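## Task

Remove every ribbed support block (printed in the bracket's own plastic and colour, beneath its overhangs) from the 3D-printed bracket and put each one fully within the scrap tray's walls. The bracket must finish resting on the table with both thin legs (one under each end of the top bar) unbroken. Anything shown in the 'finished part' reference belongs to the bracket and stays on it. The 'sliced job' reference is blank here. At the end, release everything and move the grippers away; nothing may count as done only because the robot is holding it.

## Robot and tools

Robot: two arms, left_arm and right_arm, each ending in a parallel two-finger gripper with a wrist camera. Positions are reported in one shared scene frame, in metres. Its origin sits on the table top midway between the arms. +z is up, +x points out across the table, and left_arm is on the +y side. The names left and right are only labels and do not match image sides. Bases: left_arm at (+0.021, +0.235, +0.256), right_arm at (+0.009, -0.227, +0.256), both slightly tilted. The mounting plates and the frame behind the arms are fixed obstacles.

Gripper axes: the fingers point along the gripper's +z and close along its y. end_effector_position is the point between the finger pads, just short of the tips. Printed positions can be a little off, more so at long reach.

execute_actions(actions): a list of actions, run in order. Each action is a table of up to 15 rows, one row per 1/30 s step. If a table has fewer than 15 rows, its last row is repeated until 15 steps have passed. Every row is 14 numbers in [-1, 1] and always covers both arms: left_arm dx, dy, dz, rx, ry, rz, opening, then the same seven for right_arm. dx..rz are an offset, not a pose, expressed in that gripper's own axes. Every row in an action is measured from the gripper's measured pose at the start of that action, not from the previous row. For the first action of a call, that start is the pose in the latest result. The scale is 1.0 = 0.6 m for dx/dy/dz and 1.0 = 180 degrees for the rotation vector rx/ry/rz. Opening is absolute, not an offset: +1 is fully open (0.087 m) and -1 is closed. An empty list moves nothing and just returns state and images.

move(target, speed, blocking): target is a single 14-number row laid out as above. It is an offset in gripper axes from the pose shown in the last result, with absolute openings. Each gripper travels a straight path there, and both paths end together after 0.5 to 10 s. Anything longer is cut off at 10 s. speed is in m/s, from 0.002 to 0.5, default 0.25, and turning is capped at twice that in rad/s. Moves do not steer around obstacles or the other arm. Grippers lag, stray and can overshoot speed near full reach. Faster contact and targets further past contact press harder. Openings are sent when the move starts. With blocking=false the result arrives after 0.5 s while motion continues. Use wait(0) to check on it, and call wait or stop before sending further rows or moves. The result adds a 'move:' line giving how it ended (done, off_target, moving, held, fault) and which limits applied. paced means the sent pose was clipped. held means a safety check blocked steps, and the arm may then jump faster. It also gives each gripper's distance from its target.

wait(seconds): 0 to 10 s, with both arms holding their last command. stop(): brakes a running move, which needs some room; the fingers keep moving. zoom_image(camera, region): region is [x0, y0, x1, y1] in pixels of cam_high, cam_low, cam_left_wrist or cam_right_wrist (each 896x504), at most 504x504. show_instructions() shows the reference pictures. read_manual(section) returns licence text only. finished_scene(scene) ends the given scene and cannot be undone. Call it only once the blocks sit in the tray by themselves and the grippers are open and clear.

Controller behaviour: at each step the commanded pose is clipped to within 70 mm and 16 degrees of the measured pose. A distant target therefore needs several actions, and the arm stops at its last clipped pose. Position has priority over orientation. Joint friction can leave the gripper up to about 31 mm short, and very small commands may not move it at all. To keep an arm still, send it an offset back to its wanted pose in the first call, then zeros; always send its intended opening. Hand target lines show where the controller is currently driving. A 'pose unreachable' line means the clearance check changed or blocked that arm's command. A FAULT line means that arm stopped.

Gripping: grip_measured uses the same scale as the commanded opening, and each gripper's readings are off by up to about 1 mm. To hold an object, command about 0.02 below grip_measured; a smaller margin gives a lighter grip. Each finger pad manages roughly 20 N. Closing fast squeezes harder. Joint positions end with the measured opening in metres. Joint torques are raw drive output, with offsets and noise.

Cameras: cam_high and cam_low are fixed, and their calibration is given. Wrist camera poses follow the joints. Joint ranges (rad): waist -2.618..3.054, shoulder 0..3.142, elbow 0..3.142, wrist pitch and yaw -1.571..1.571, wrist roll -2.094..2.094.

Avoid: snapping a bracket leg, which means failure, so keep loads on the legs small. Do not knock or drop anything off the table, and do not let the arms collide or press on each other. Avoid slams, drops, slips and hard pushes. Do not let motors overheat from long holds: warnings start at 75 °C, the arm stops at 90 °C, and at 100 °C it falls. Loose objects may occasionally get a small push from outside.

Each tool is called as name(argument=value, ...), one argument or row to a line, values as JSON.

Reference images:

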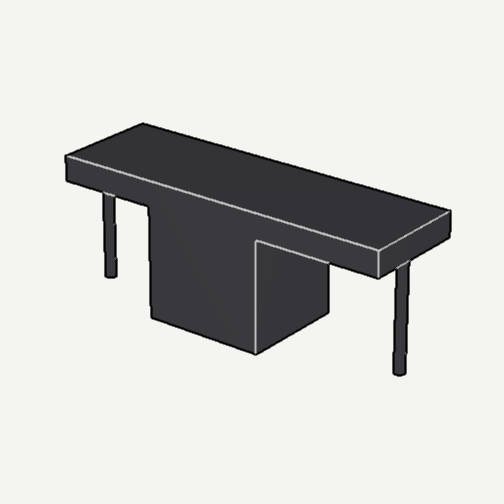

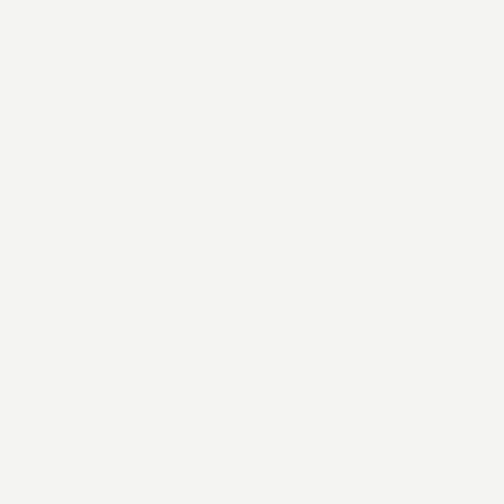

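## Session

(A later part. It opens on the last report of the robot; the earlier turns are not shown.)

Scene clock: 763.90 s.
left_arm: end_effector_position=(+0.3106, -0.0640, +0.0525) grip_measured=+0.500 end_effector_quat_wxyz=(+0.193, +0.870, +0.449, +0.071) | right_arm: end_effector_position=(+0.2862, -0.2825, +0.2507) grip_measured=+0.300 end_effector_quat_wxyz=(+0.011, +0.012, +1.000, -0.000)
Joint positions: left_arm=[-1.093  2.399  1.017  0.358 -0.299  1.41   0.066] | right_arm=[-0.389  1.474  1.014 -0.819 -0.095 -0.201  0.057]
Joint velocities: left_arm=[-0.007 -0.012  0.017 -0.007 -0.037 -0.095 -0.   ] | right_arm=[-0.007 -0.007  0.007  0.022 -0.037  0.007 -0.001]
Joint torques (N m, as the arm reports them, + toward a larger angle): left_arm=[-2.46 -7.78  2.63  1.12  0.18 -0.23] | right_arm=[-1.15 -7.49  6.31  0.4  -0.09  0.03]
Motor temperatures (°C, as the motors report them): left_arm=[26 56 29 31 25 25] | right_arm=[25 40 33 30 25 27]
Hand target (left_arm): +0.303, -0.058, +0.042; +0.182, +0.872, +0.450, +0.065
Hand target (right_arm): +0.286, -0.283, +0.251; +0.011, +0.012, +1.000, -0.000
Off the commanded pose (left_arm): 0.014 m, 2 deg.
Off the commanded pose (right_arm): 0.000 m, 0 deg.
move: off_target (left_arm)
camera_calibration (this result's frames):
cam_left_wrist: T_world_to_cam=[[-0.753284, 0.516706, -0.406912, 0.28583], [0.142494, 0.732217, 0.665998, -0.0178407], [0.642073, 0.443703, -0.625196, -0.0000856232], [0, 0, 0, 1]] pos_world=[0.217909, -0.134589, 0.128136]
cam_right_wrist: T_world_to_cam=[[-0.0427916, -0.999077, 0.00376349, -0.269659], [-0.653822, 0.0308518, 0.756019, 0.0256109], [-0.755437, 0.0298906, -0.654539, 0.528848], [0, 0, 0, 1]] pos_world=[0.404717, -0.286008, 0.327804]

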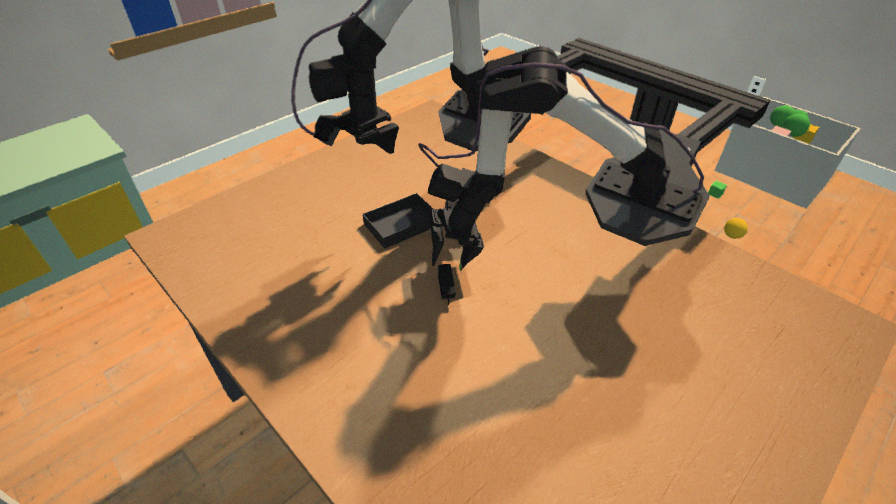

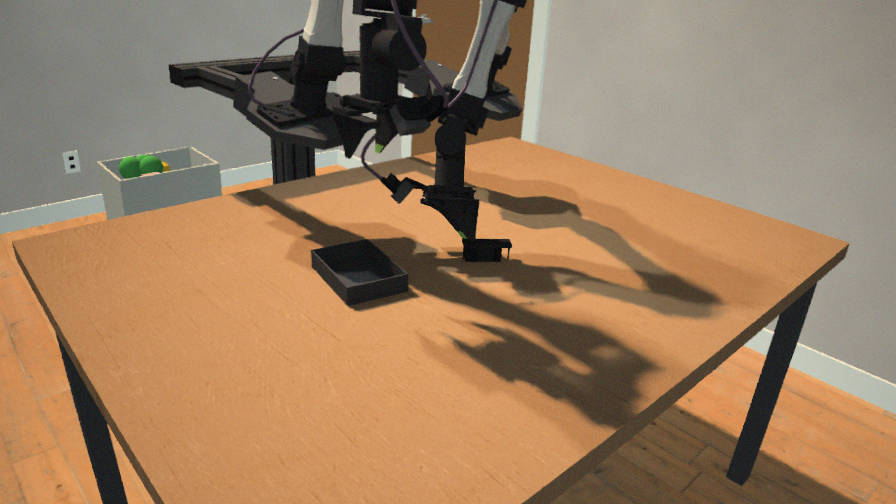

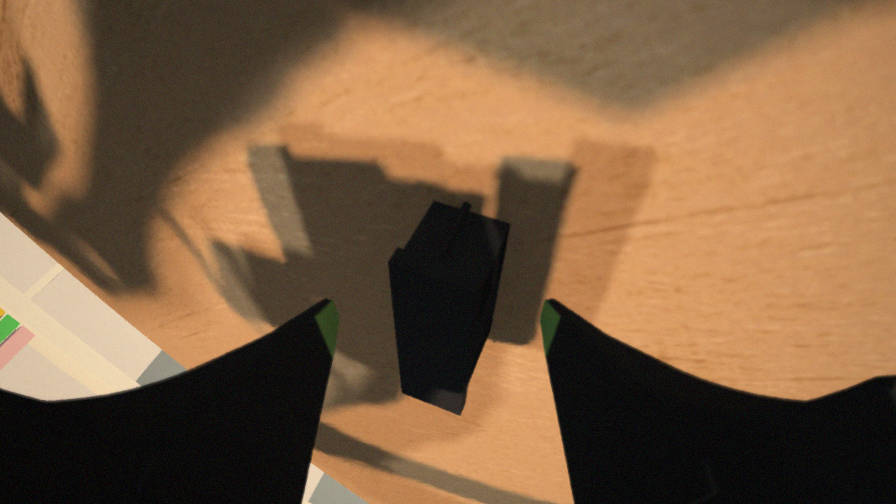

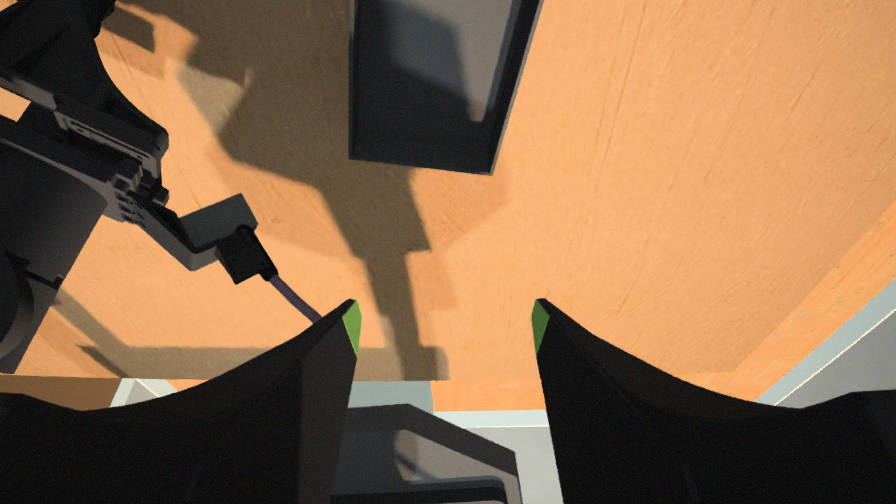

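move(
  target=[0.0044, -0.0200, 0.0270, -0.0075, 0.0101, -0.0018, 0.5, 0, 0, 0, 0, 0, 0, 0.3],
  speed=0.015,
)

zoom_image(
  camera="cam_left_wrist",
  region=[280, 120, 620, 460],
)

Scene clock: 820.57 s.
left_arm: end_effector_position=(+0.3109, -0.0638, +0.0404) grip_measured=+0.500 end_effector_quat_wxyz=(+0.203, +0.864, +0.454, +0.085) | right_arm: end_effector_position=(+0.2862, -0.2825, +0.2507) grip_measured=+0.300 end_effector_quat_wxyz=(+0.011, +0.012, +1.000, -0.000)
Joint positions: left_arm=[-1.093  2.455  1.017  0.444 -0.322  1.409  0.066] | right_arm=[-0.389  1.474  1.014 -0.819 -0.095 -0.201  0.057]
Joint velocities: left_arm=[-0.007  0.002 -0.002  0.007  0.007  0.095  0.   ] | right_arm=[ 0.007  0.007 -0.027 -0.022 -0.066 -0.022 -0.   ]
Joint torques (N m, as the arm reports them, + toward a larger angle): left_arm=[-2.77 -7.79  2.68  1.23 -0.02 -0.18] | right_arm=[-1.09 -7.48  6.31  0.41 -0.09  0.02]
Motor temperatures (°C, as the motors report them): left_arm=[26 50 29 31 25 25] | right_arm=[25 40 33 29 25 27]
Hand target (left_arm): +0.308, -0.060, +0.033; +0.197, +0.865, +0.453, +0.089
Hand target (right_arm): +0.286, -0.283, +0.251; +0.011, +0.012, +1.000, -0.000
Off the commanded pose (left_arm): 0.009 m, 1 deg.
Off the commanded pose (right_arm): 0.000 m, 0 deg.
move: done
camera_calibration (this result's frames):
cam_left_wrist: T_world_to_cam=[[-0.74899, 0.499681, -0.435123, 0.279757], [0.107983, 0.739984, 0.6639, 0.00131959], [0.653723, 0.450269, -0.608198, -0.0118406], [0, 0, 0, 1]] pos_world=[0.217133, -0.135434, 0.113651]
cam_right_wrist: T_world_to_cam=[[-0.0427916, -0.999077, 0.00376349, -0.269659], [-0.653822, 0.0308518, 0.756019, 0.0256109], [-0.755437, 0.0298906, -0.654539, 0.528848], [0, 0, 0, 1]] pos_world=[0.404717, -0.286008, 0.327804]

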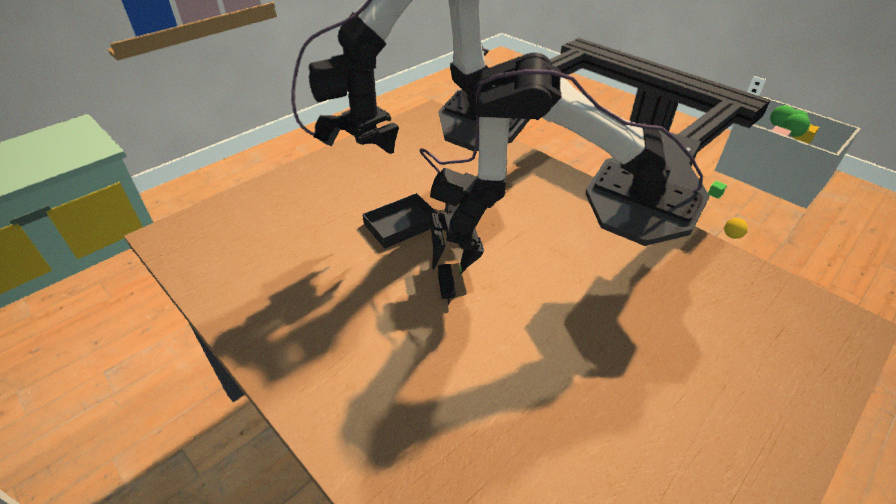

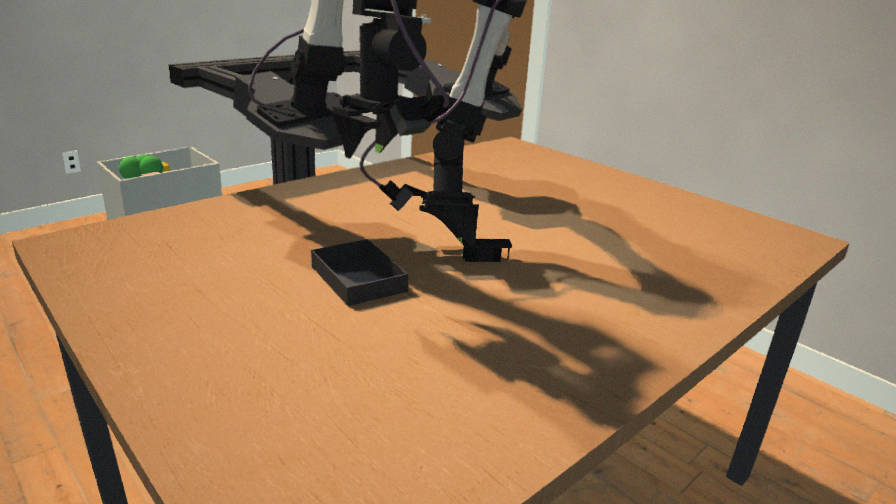

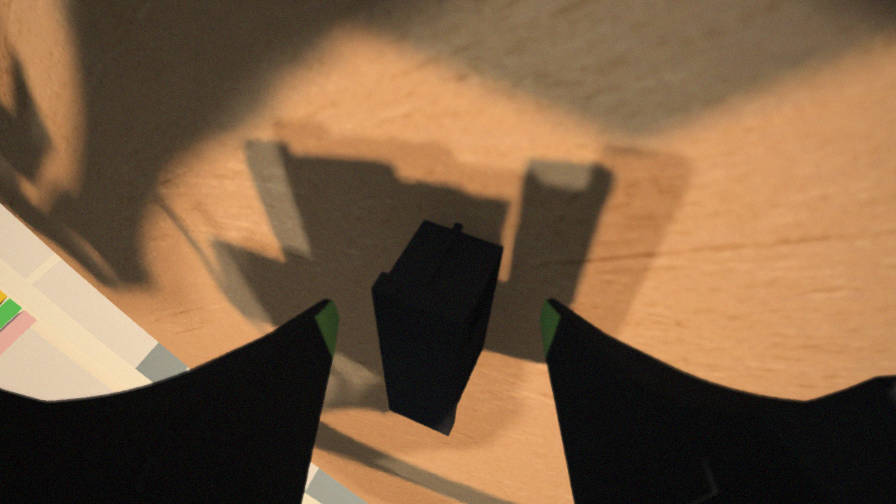

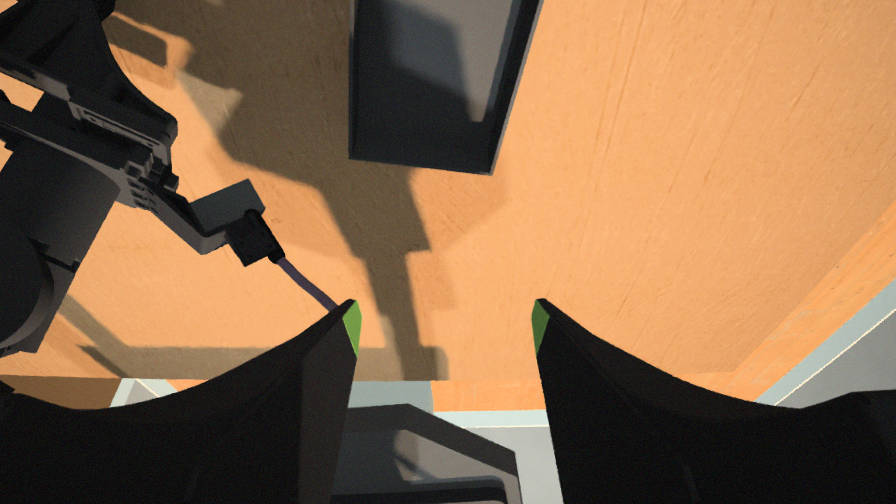

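Region (280, 120, 620, 460) of cam_left_wrist's 896x504 image, scaled by 1.482, with more detail than that image has.

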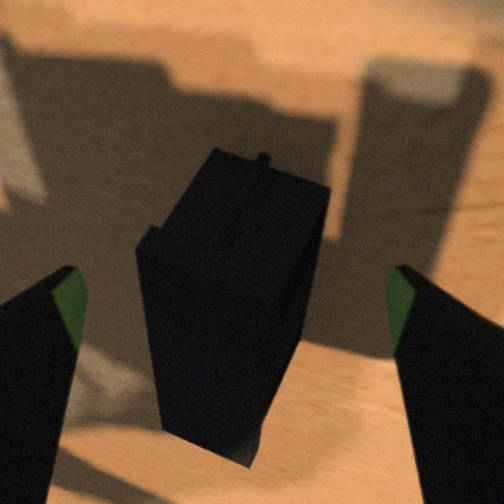

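move(
  target=[-0.0034, -0.0084, 0.0142, -0.0060, -0.0010, -0.0020, 0.2, 0, 0, 0, 0, 0, 0, 0.3],
  speed=0.01,
)

zoom_image(
  camera="cam_left_wrist",
  region=[280, 120, 620, 460],
)

zoom_image(
  camera="cam_low",
  region=[430, 200, 550, 284],
)

Scene clock: 852.27 s.
left_arm: end_effector_position=(+0.3141, -0.0681, +0.0393) grip_measured=+0.200 end_effector_quat_wxyz=(+0.219, +0.858, +0.456, +0.089) | right_arm: end_effector_position=(+0.2862, -0.2825, +0.2507) grip_measured=+0.300 end_effector_quat_wxyz=(+0.011, +0.012, +1.000, -0.000)
Joint positions: left_arm=[-1.093  2.471  1.017  0.494 -0.323  1.409  0.052] | right_arm=[-0.389  1.474  1.014 -0.819 -0.095 -0.201  0.057]
Joint velocities: left_arm=[-0.012 -0.002  0.002 -0.007  0.007 -0.051  0.001] | right_arm=[ 0.002 -0.002  0.002  0.007 -0.022 -0.066  0.   ]
Joint torques (N m, as the arm reports them, + toward a larger angle): left_arm=[-2.76 -7.88  2.38  1.28  0.1  -0.21] | right_arm=[-1.17 -7.51  6.29  0.39 -0.11  0.04]
Motor temperatures (°C, as the motors report them): left_arm=[26 49 29 32 25 25] | right_arm=[25 40 33 29 25 27]
Hand target (left_arm): +0.309, -0.065, +0.031; +0.213, +0.860, +0.455, +0.087
Hand target (right_arm): +0.286, -0.283, +0.251; +0.011, +0.012, +1.000, -0.000
Off the commanded pose (left_arm): 0.011 m, 1 deg.
Off the commanded pose (right_arm): 0.000 m, 0 deg.
move: off_target (left_arm)
camera_calibration (this result's frames):
cam_left_wrist: T_world_to_cam=[[-0.743973, 0.481417, -0.463402, 0.282091], [0.087297, 0.757579, 0.646879, 0.0132586], [0.662483, 0.440807, -0.605645, -0.0161703], [0, 0, 0, 1]] pos_world=[0.219424, -0.13872, 0.112352]
cam_right_wrist: T_world_to_cam=[[-0.0427916, -0.999077, 0.00376349, -0.269659], [-0.653822, 0.0308518, 0.756019, 0.0256109], [-0.755437, 0.0298906, -0.654539, 0.528848], [0, 0, 0, 1]] pos_world=[0.404717, -0.286008, 0.327804]

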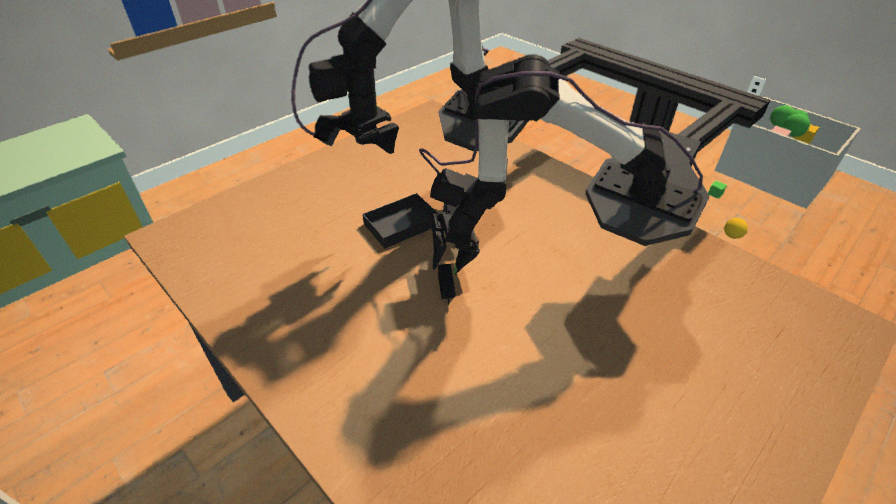

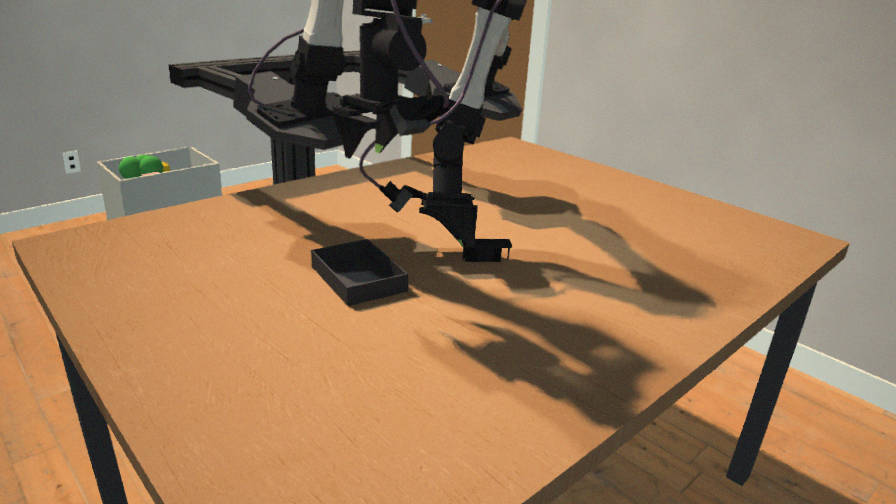

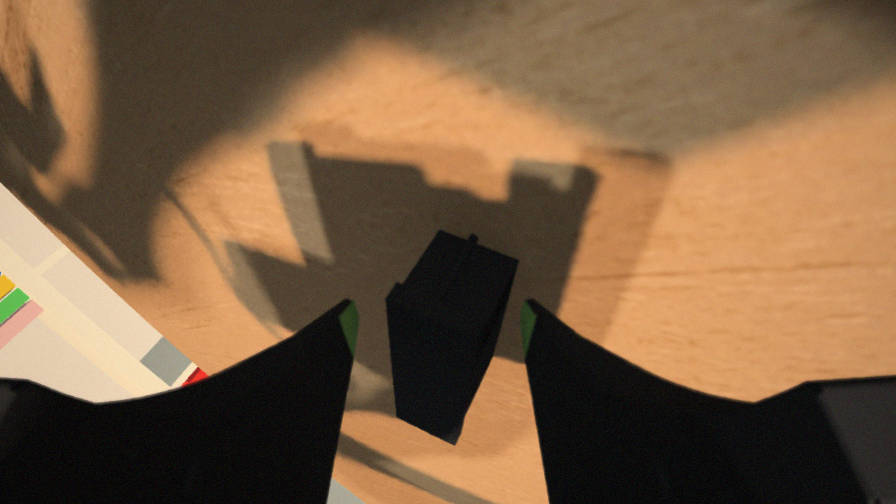

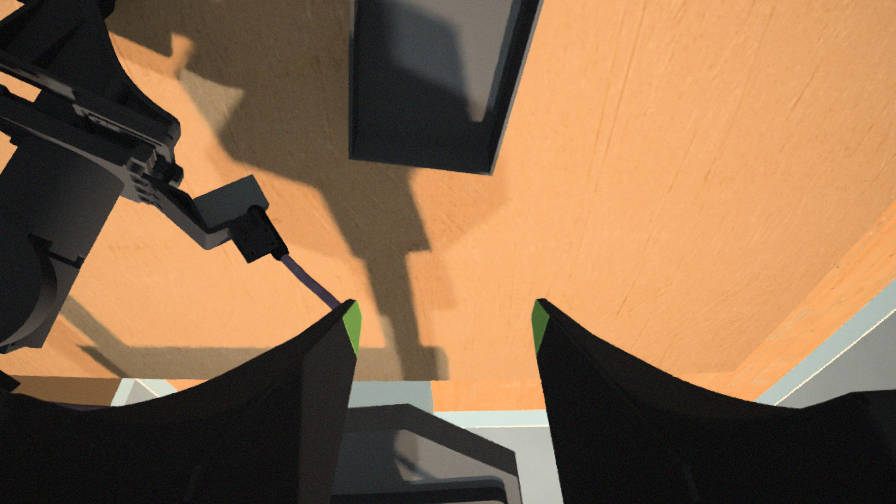

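Region (280, 120, 620, 460) of cam_left_wrist's 896x504 image, scaled by 1.482, with more detail than that image has.

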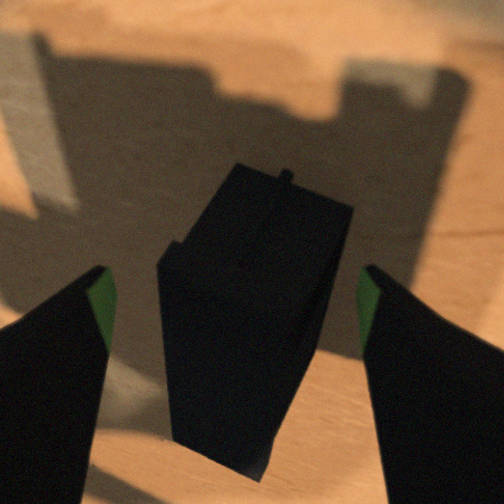

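Region (430, 200, 550, 284) of cam_low's 896x504 image, scaled by 4.200, with more detail than that image has; it fills the top 353 rows of this view, and the rest is white.

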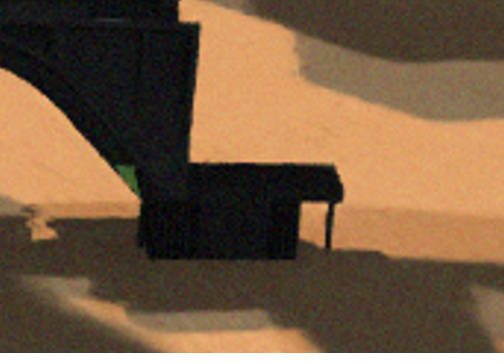

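execute_actions(
  actions=[
    [[0,0,0,0,0,0,0.17,0,0,0,0,0,0,0.3],[0,0,0,0,0,0,0.14,0,0,0,0,0,0,0.3],[0,0,0,0,0,0,0.11,0,0,0,0,0,0,0.3],[0,0,0,0,0,0,0.08,0,0,0,0,0,0,0.3],[0,0,0,0,0,0,0.05,0,0,0,0,0,0,0.3],[0,0,0,0,0,0,0.02,0,0,0,0,0,0,0.3],[0,0,0,0,0,0,-0.01,0,0,0,0,0,0,0.3],[0,0,0,0,0,0,-0.04,0,0,0,0,0,0,0.3],[0,0,0,0,0,0,-0.06,0,0,0,0,0,0,0.3],[0,0,0,0,0,0,-0.08,0,0,0,0,0,0,0.3],[0,0,0,0,0,0,-0.10,0,0,0,0,0,0,0.3],[0,0,0,0,0,0,-0.11,0,0,0,0,0,0,0.3],[0,0,0,0,0,0,-0.12,0,0,0,0,0,0,0.3]],
  ],
)

zoom_image(
  camera="cam_left_wrist",
  region=[320, 180, 580, 460],
)

zoom_image(
  camera="cam_high",
  region=[400, 230, 500, 310],
)

Scene clock: 863.27 s.
left_arm: end_effector_position=(+0.3143, -0.0683, +0.0394) grip_measured=-0.120 end_effector_quat_wxyz=(+0.220, +0.858, +0.456, +0.089) | right_arm: end_effector_position=(+0.2862, -0.2825, +0.2507) grip_measured=+0.300 end_effector_quat_wxyz=(+0.011, +0.012, +1.000, -0.000)
Joint positions: left_arm=[-1.093  2.471  1.017  0.496 -0.323  1.409  0.039] | right_arm=[-0.389  1.474  1.014 -0.819 -0.095 -0.201  0.057]
Joint velocities: left_arm=[ 0.007 -0.002 -0.012 -0.051 -0.007 -0.022  0.   ] | right_arm=[-0.002  0.007  0.007  0.007  0.022  0.081 -0.   ]
Joint torques (N m, as the arm reports them, + toward a larger angle): left_arm=[-2.79 -9.64  2.6   1.19  0.08 -0.19] | right_arm=[-1.06 -7.46  6.18  0.38 -0.1   0.03]
Motor temperatures (°C, as the motors report them): left_arm=[26 49 29 32 25 25] | right_arm=[25 40 33 29 25 27]
Hand target (left_arm): +0.314, -0.068, +0.039; +0.219, +0.858, +0.456, +0.089
Hand target (right_arm): +0.286, -0.283, +0.251; +0.011, +0.012, +1.000, -0.000
Off the commanded pose (left_arm): 0.000 m, 0 deg.
Off the commanded pose (right_arm): 0.000 m, 0 deg.
camera_calibration (this result's frames):
cam_left_wrist: T_world_to_cam=[[-0.743735, 0.480591, -0.46464, 0.282351], [0.0864074, 0.75836, 0.646084, 0.013671], [0.662867, 0.440367, -0.605545, -0.0162863], [0, 0, 0, 1]] pos_world=[0.219608, -0.138891, 0.112497]
cam_right_wrist: T_world_to_cam=[[-0.0427916, -0.999077, 0.00376349, -0.269659], [-0.653822, 0.0308518, 0.756019, 0.0256109], [-0.755437, 0.0298906, -0.654539, 0.528848], [0, 0, 0, 1]] pos_world=[0.404717, -0.286008, 0.327804]

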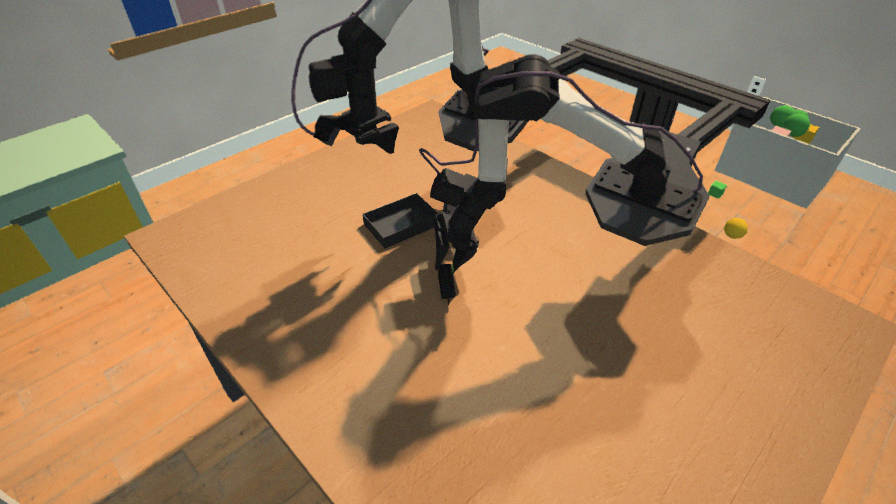

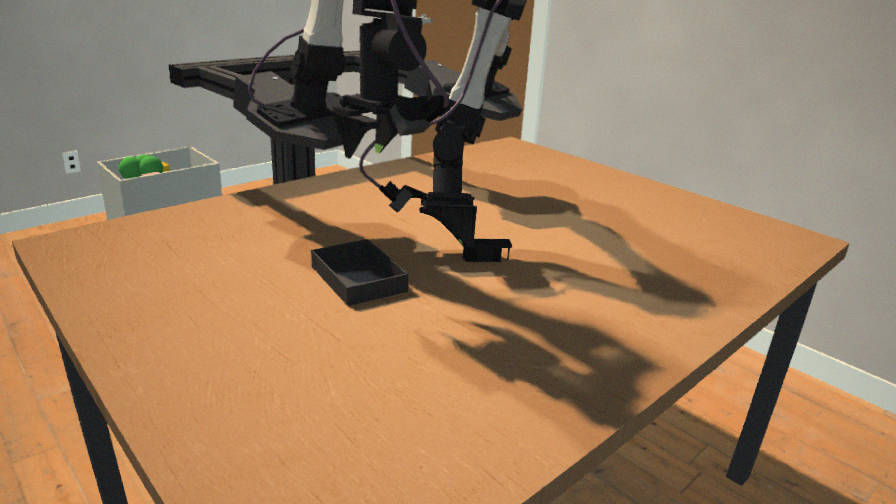

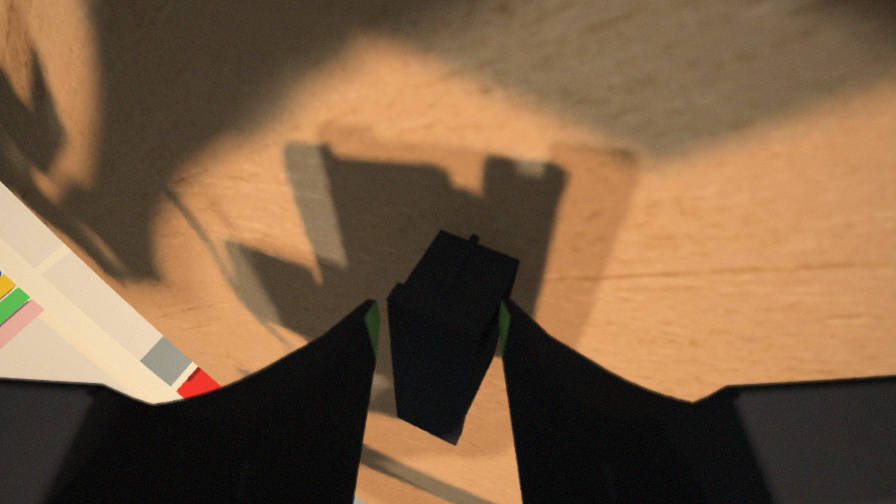

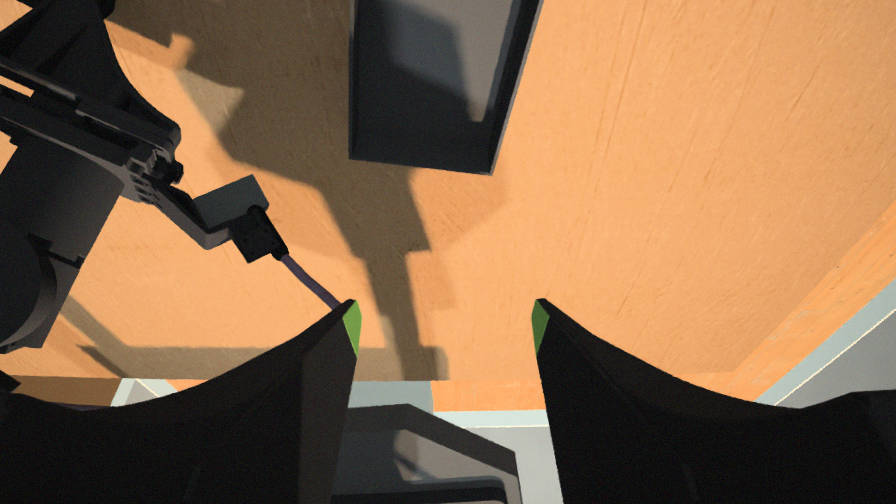

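Region (320, 180, 580, 460) of cam_left_wrist's 896x504 image, scaled by 1.800, with more detail than that image has; it fills the left 468 columns of this view, and the rest is white.

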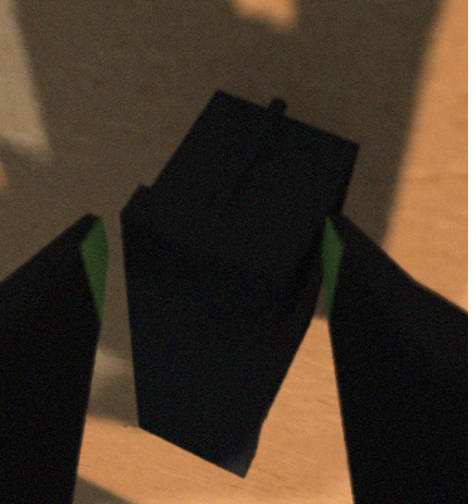

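Region (400, 230, 500, 310) of cam_high's 896x504 image, scaled by 5.040, with more detail than that image has; it fills the top 403 rows of this view, and the rest is white.

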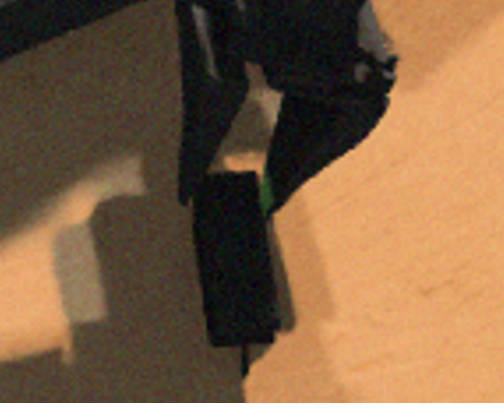

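execute_actions(
  actions=[
    [[0,0,0,0,0,0,-0.125,0,0,0,0,0,0,0.3],[0,0,0,0,0,0,-0.13,0,0,0,0,0,0,0.3],[0,0,0,0,0,0,-0.135,0,0,0,0,0,0,0.3],[0,0,0,0,0,0,-0.14,0,0,0,0,0,0,0.3],[0,0,0,0,0,0,-0.145,0,0,0,0,0,0,0.3],[0,0,0,0,0,0,-0.15,0,0,0,0,0,0,0.3],[0,0,0,0,0,0,-0.155,0,0,0,0,0,0,0.3],[0,0,0,0,0,0,-0.16,0,0,0,0,0,0,0.3],[0,0,0,0,0,0,-0.165,0,0,0,0,0,0,0.3],[0,0,0,0,0,0,-0.17,0,0,0,0,0,0,0.3],[0,0,0,0,0,0,-0.175,0,0,0,0,0,0,0.3],[0,0,0,0,0,0,-0.18,0,0,0,0,0,0,0.3],[0,0,0,0,0,0,-0.185,0,0,0,0,0,0,0.3],[0,0,0,0,0,0,-0.19,0,0,0,0,0,0,0.3],[0,0,0,0,0,0,-0.195,0,0,0,0,0,0,0.3]],
    [[0,0,0,0,0,0,-0.20,0,0,0,0,0,0,0.3],[0,0,0,0,0,0,-0.205,0,0,0,0,0,0,0.3],[0,0,0,0,0,0,-0.21,0,0,0,0,0,0,0.3],[0,0,0,0,0,0,-0.215,0,0,0,0,0,0,0.3],[0,0,0,0,0,0,-0.22,0,0,0,0,0,0,0.3]],
  ],
)

zoom_image(
  camera="cam_left_wrist",
  region=[320, 180, 580, 460],
)

Scene clock: 870.50 s.
left_arm: end_effector_position=(+0.3143, -0.0683, +0.0394) grip_measured=-0.220 end_effector_quat_wxyz=(+0.220, +0.858, +0.456, +0.089) | right_arm: end_effector_position=(+0.2862, -0.2825, +0.2507) grip_measured=+0.300 end_effector_quat_wxyz=(+0.011, +0.012, +1.000, -0.000)
Joint positions: left_arm=[-1.093  2.471  1.017  0.496 -0.323  1.409  0.034] | right_arm=[-0.389  1.474  1.014 -0.819 -0.095 -0.201  0.057]
Joint velocities: left_arm=[-0.002 -0.002  0.007  0.095  0.051  0.022  0.   ] | right_arm=[ 0.007 -0.012 -0.012 -0.066  0.081  0.022  0.001]
Joint torques (N m, as the arm reports them, + toward a larger angle): left_arm=[-2.83 -9.71  2.58  1.14  0.1  -0.2 ] | right_arm=[-1.15 -7.52  6.27  0.41 -0.11  0.04]
Motor temperatures (°C, as the motors report them): left_arm=[26 50 29 32 25 25] | right_arm=[25 40 33 29 25 27]
Hand target (left_arm): +0.314, -0.068, +0.039; +0.220, +0.858, +0.456, +0.089
Hand target (right_arm): +0.286, -0.283, +0.251; +0.011, +0.012, +1.000, -0.000
Off the commanded pose (left_arm): 0.000 m, 0 deg.
Off the commanded pose (right_arm): 0.000 m, 0 deg.
camera_calibration (this result's frames):
cam_left_wrist: T_world_to_cam=[[-0.743735, 0.480591, -0.46464, 0.282351], [0.0864074, 0.75836, 0.646084, 0.013671], [0.662867, 0.440367, -0.605545, -0.0162863], [0, 0, 0, 1]] pos_world=[0.219608, -0.138891, 0.112497]
cam_right_wrist: T_world_to_cam=[[-0.0427916, -0.999077, 0.00376349, -0.269659], [-0.653822, 0.0308518, 0.756019, 0.0256109], [-0.755437, 0.0298906, -0.654539, 0.528848], [0, 0, 0, 1]] pos_world=[0.404717, -0.286008, 0.327804]

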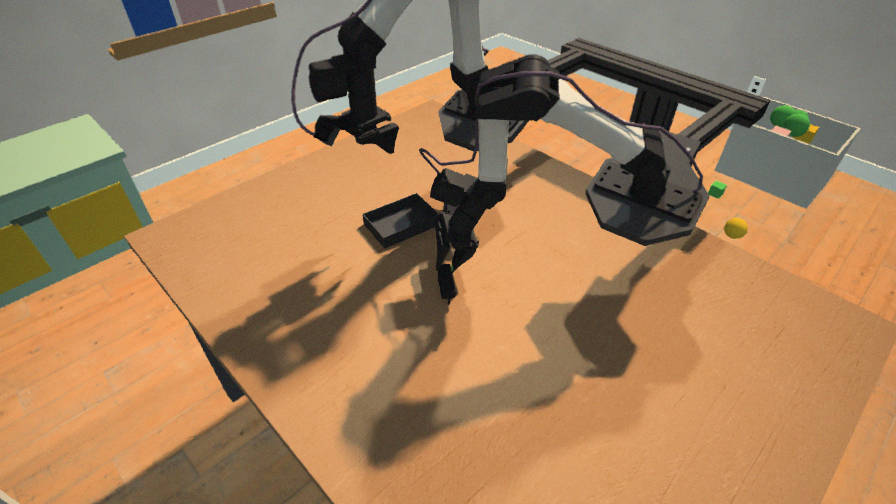

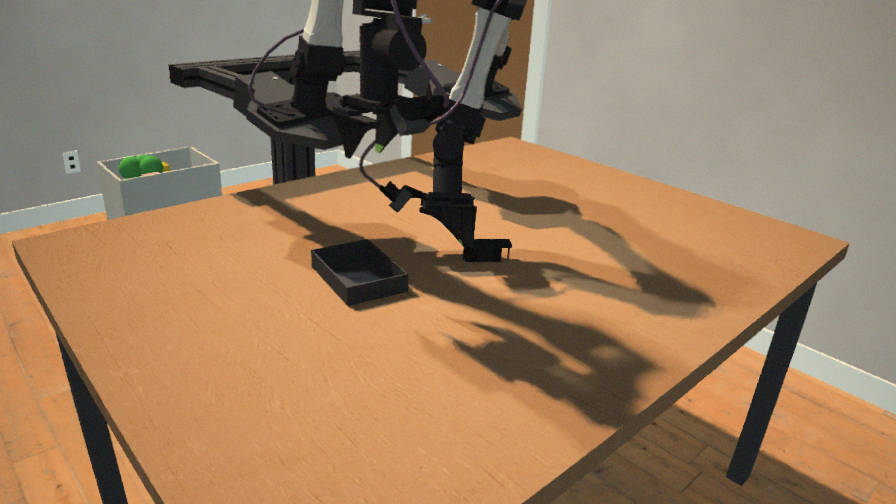

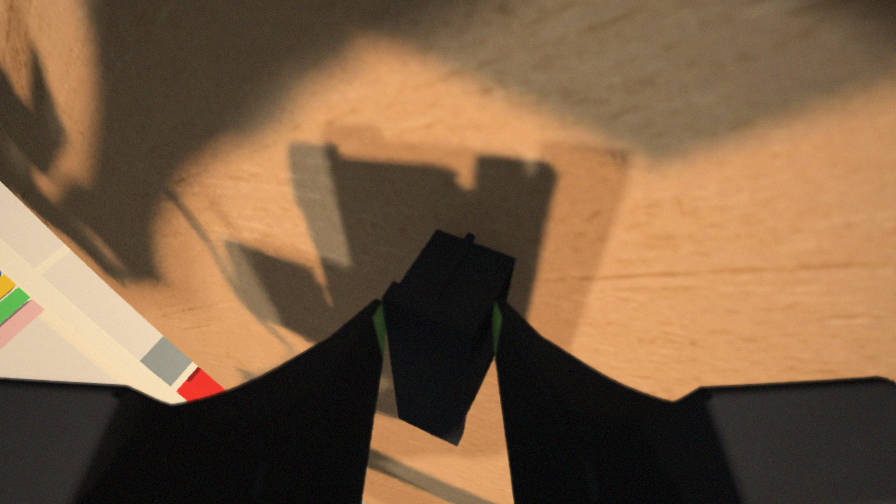

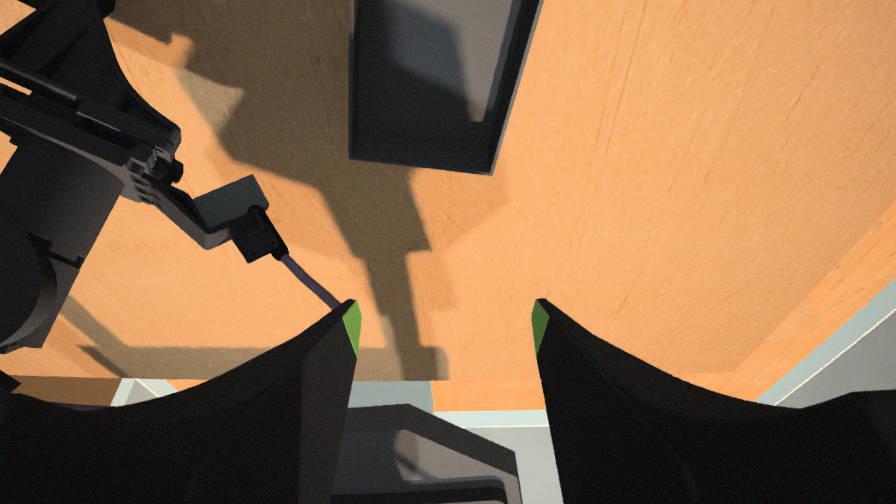

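Region (320, 180, 580, 460) of cam_left_wrist's 896x504 image, scaled by 1.800, with more detail than that image has; it fills the left 468 columns of this view, and the rest is white.

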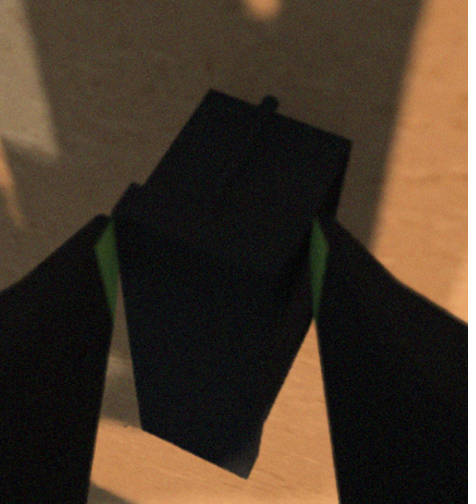

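execute_actions(
  actions=[
    [[0,0,0,0,0,0,-0.224,0,0,0,0,0,0,0.3],[0,0,0,0,0,0,-0.228,0,0,0,0,0,0,0.3],[0,0,0,0,0,0,-0.232,0,0,0,0,0,0,0.3],[0,0,0,0,0,0,-0.236,0,0,0,0,0,0,0.3],[0,0,0,0,0,0,-0.24,0,0,0,0,0,0,0.3],[0,0,0,0,0,0,-0.244,0,0,0,0,0,0,0.3],[0,0,0,0,0,0,-0.248,0,0,0,0,0,0,0.3],[0,0,0,0,0,0,-0.252,0,0,0,0,0,0,0.3],[0,0,0,0,0,0,-0.256,0,0,0,0,0,0,0.3],[0,0,0,0,0,0,-0.26,0,0,0,0,0,0,0.3],[0,0,0,0,0,0,-0.264,0,0,0,0,0,0,0.3],[0,0,0,0,0,0,-0.268,0,0,0,0,0,0,0.3],[0,0,0,0,0,0,-0.27,0,0,0,0,0,0,0.3]],
    [[0,0,0,0,0,0,-0.27,0,0,0,0,0,0,0.3]],
  ],
)

zoom_image(
  camera="cam_left_wrist",
  region=[320, 180, 580, 460],
)

zoom_image(
  camera="cam_low",
  region=[430, 200, 550, 284],
)

Scene clock: 877.03 s.
left_arm: end_effector_position=(+0.3143, -0.0683, +0.0394) grip_measured=-0.268 end_effector_quat_wxyz=(+0.220, +0.858, +0.456, +0.089) | right_arm: end_effector_position=(+0.2862, -0.2825, +0.2507) grip_measured=+0.300 end_effector_quat_wxyz=(+0.011, +0.012, +1.000, -0.000)
Joint positions: left_arm=[-1.093  2.471  1.017  0.496 -0.323  1.409  0.032] | right_arm=[-0.389  1.474  1.014 -0.819 -0.095 -0.201  0.057]
Joint velocities: left_arm=[ 0.002 -0.002  0.002 -0.022  0.022  0.11  -0.   ] | right_arm=[-0.012 -0.002 -0.012 -0.007 -0.007  0.037 -0.   ]
Joint torques (N m, as the arm reports them, + toward a larger angle): left_arm=[-2.77 -9.75  2.61  1.19  0.09 -0.2 ] | right_arm=[-1.12 -7.47  6.23  0.42 -0.1   0.03]
Motor temperatures (°C, as the motors report them): left_arm=[26 50 29 32 25 25] | right_arm=[25 40 33 29 25 27]
Hand target (left_arm): +0.314, -0.068, +0.039; +0.220, +0.858, +0.456, +0.089
Hand target (right_arm): +0.286, -0.283, +0.251; +0.011, +0.012, +1.000, -0.000
Off the commanded pose (left_arm): 0.000 m, 0 deg.
Off the commanded pose (right_arm): 0.000 m, 0 deg.
camera_calibration (this result's frames):
cam_left_wrist: T_world_to_cam=[[-0.743735, 0.480591, -0.46464, 0.282351], [0.0864074, 0.75836, 0.646084, 0.013671], [0.662867, 0.440367, -0.605545, -0.0162863], [0, 0, 0, 1]] pos_world=[0.219608, -0.138891, 0.112497]
cam_right_wrist: T_world_to_cam=[[-0.0427916, -0.999077, 0.00376349, -0.269659], [-0.653822, 0.0308518, 0.756019, 0.0256109], [-0.755437, 0.0298906, -0.654539, 0.528848], [0, 0, 0, 1]] pos_world=[0.404717, -0.286008, 0.327804]

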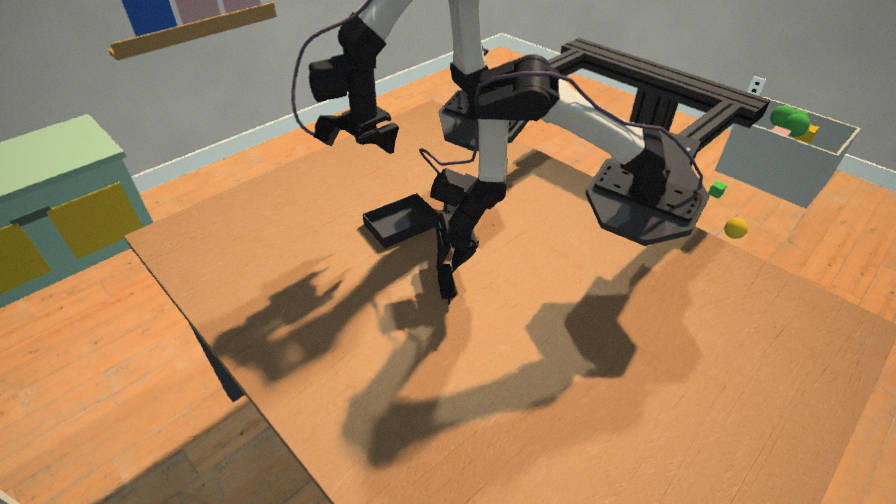

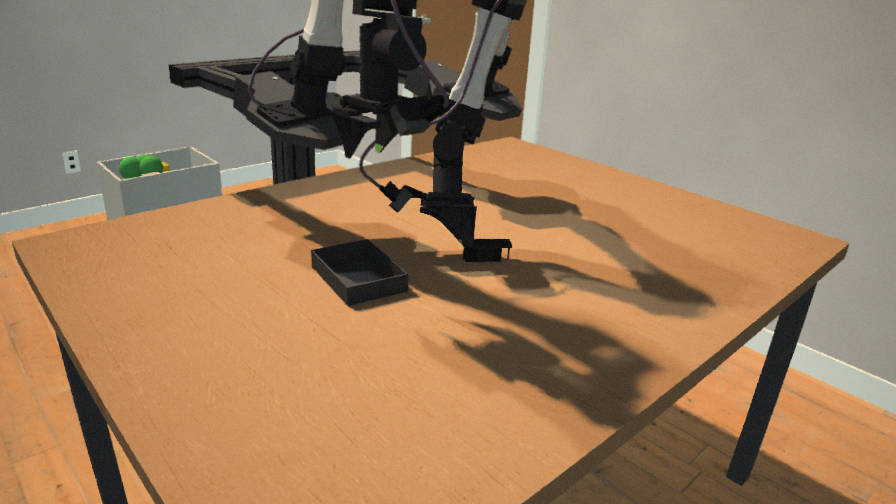

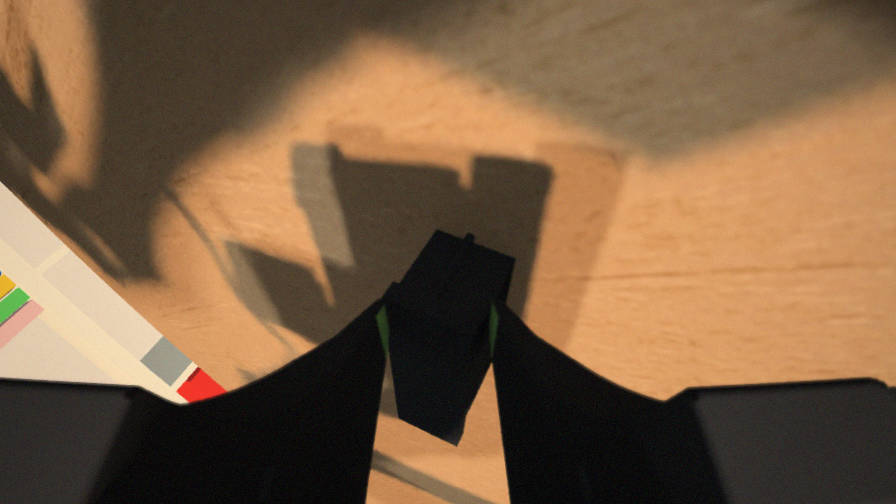

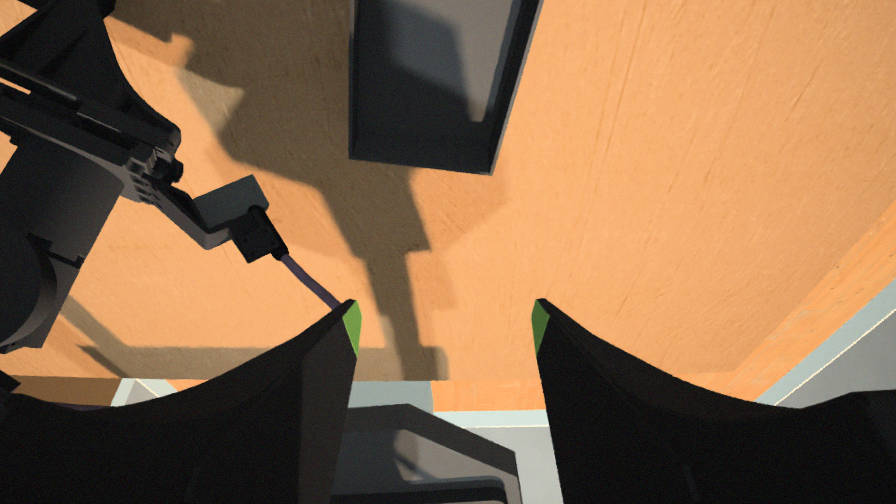

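Region (320, 180, 580, 460) of cam_left_wrist's 896x504 image, scaled by 1.800, with more detail than that image has; it fills the left 468 columns of this view, and the rest is white.

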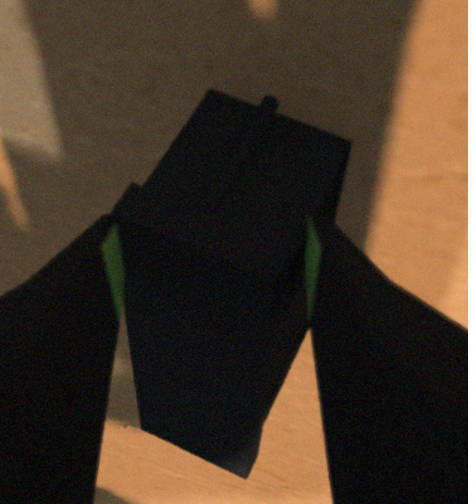

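Region (430, 200, 550, 284) of cam_low's 896x504 image, scaled by 4.200, with more detail than that image has; it fills the top 353 rows of this view, and the rest is white.

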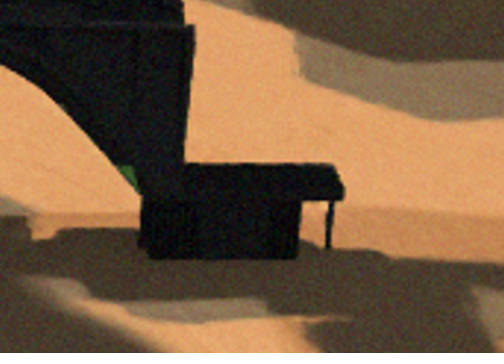

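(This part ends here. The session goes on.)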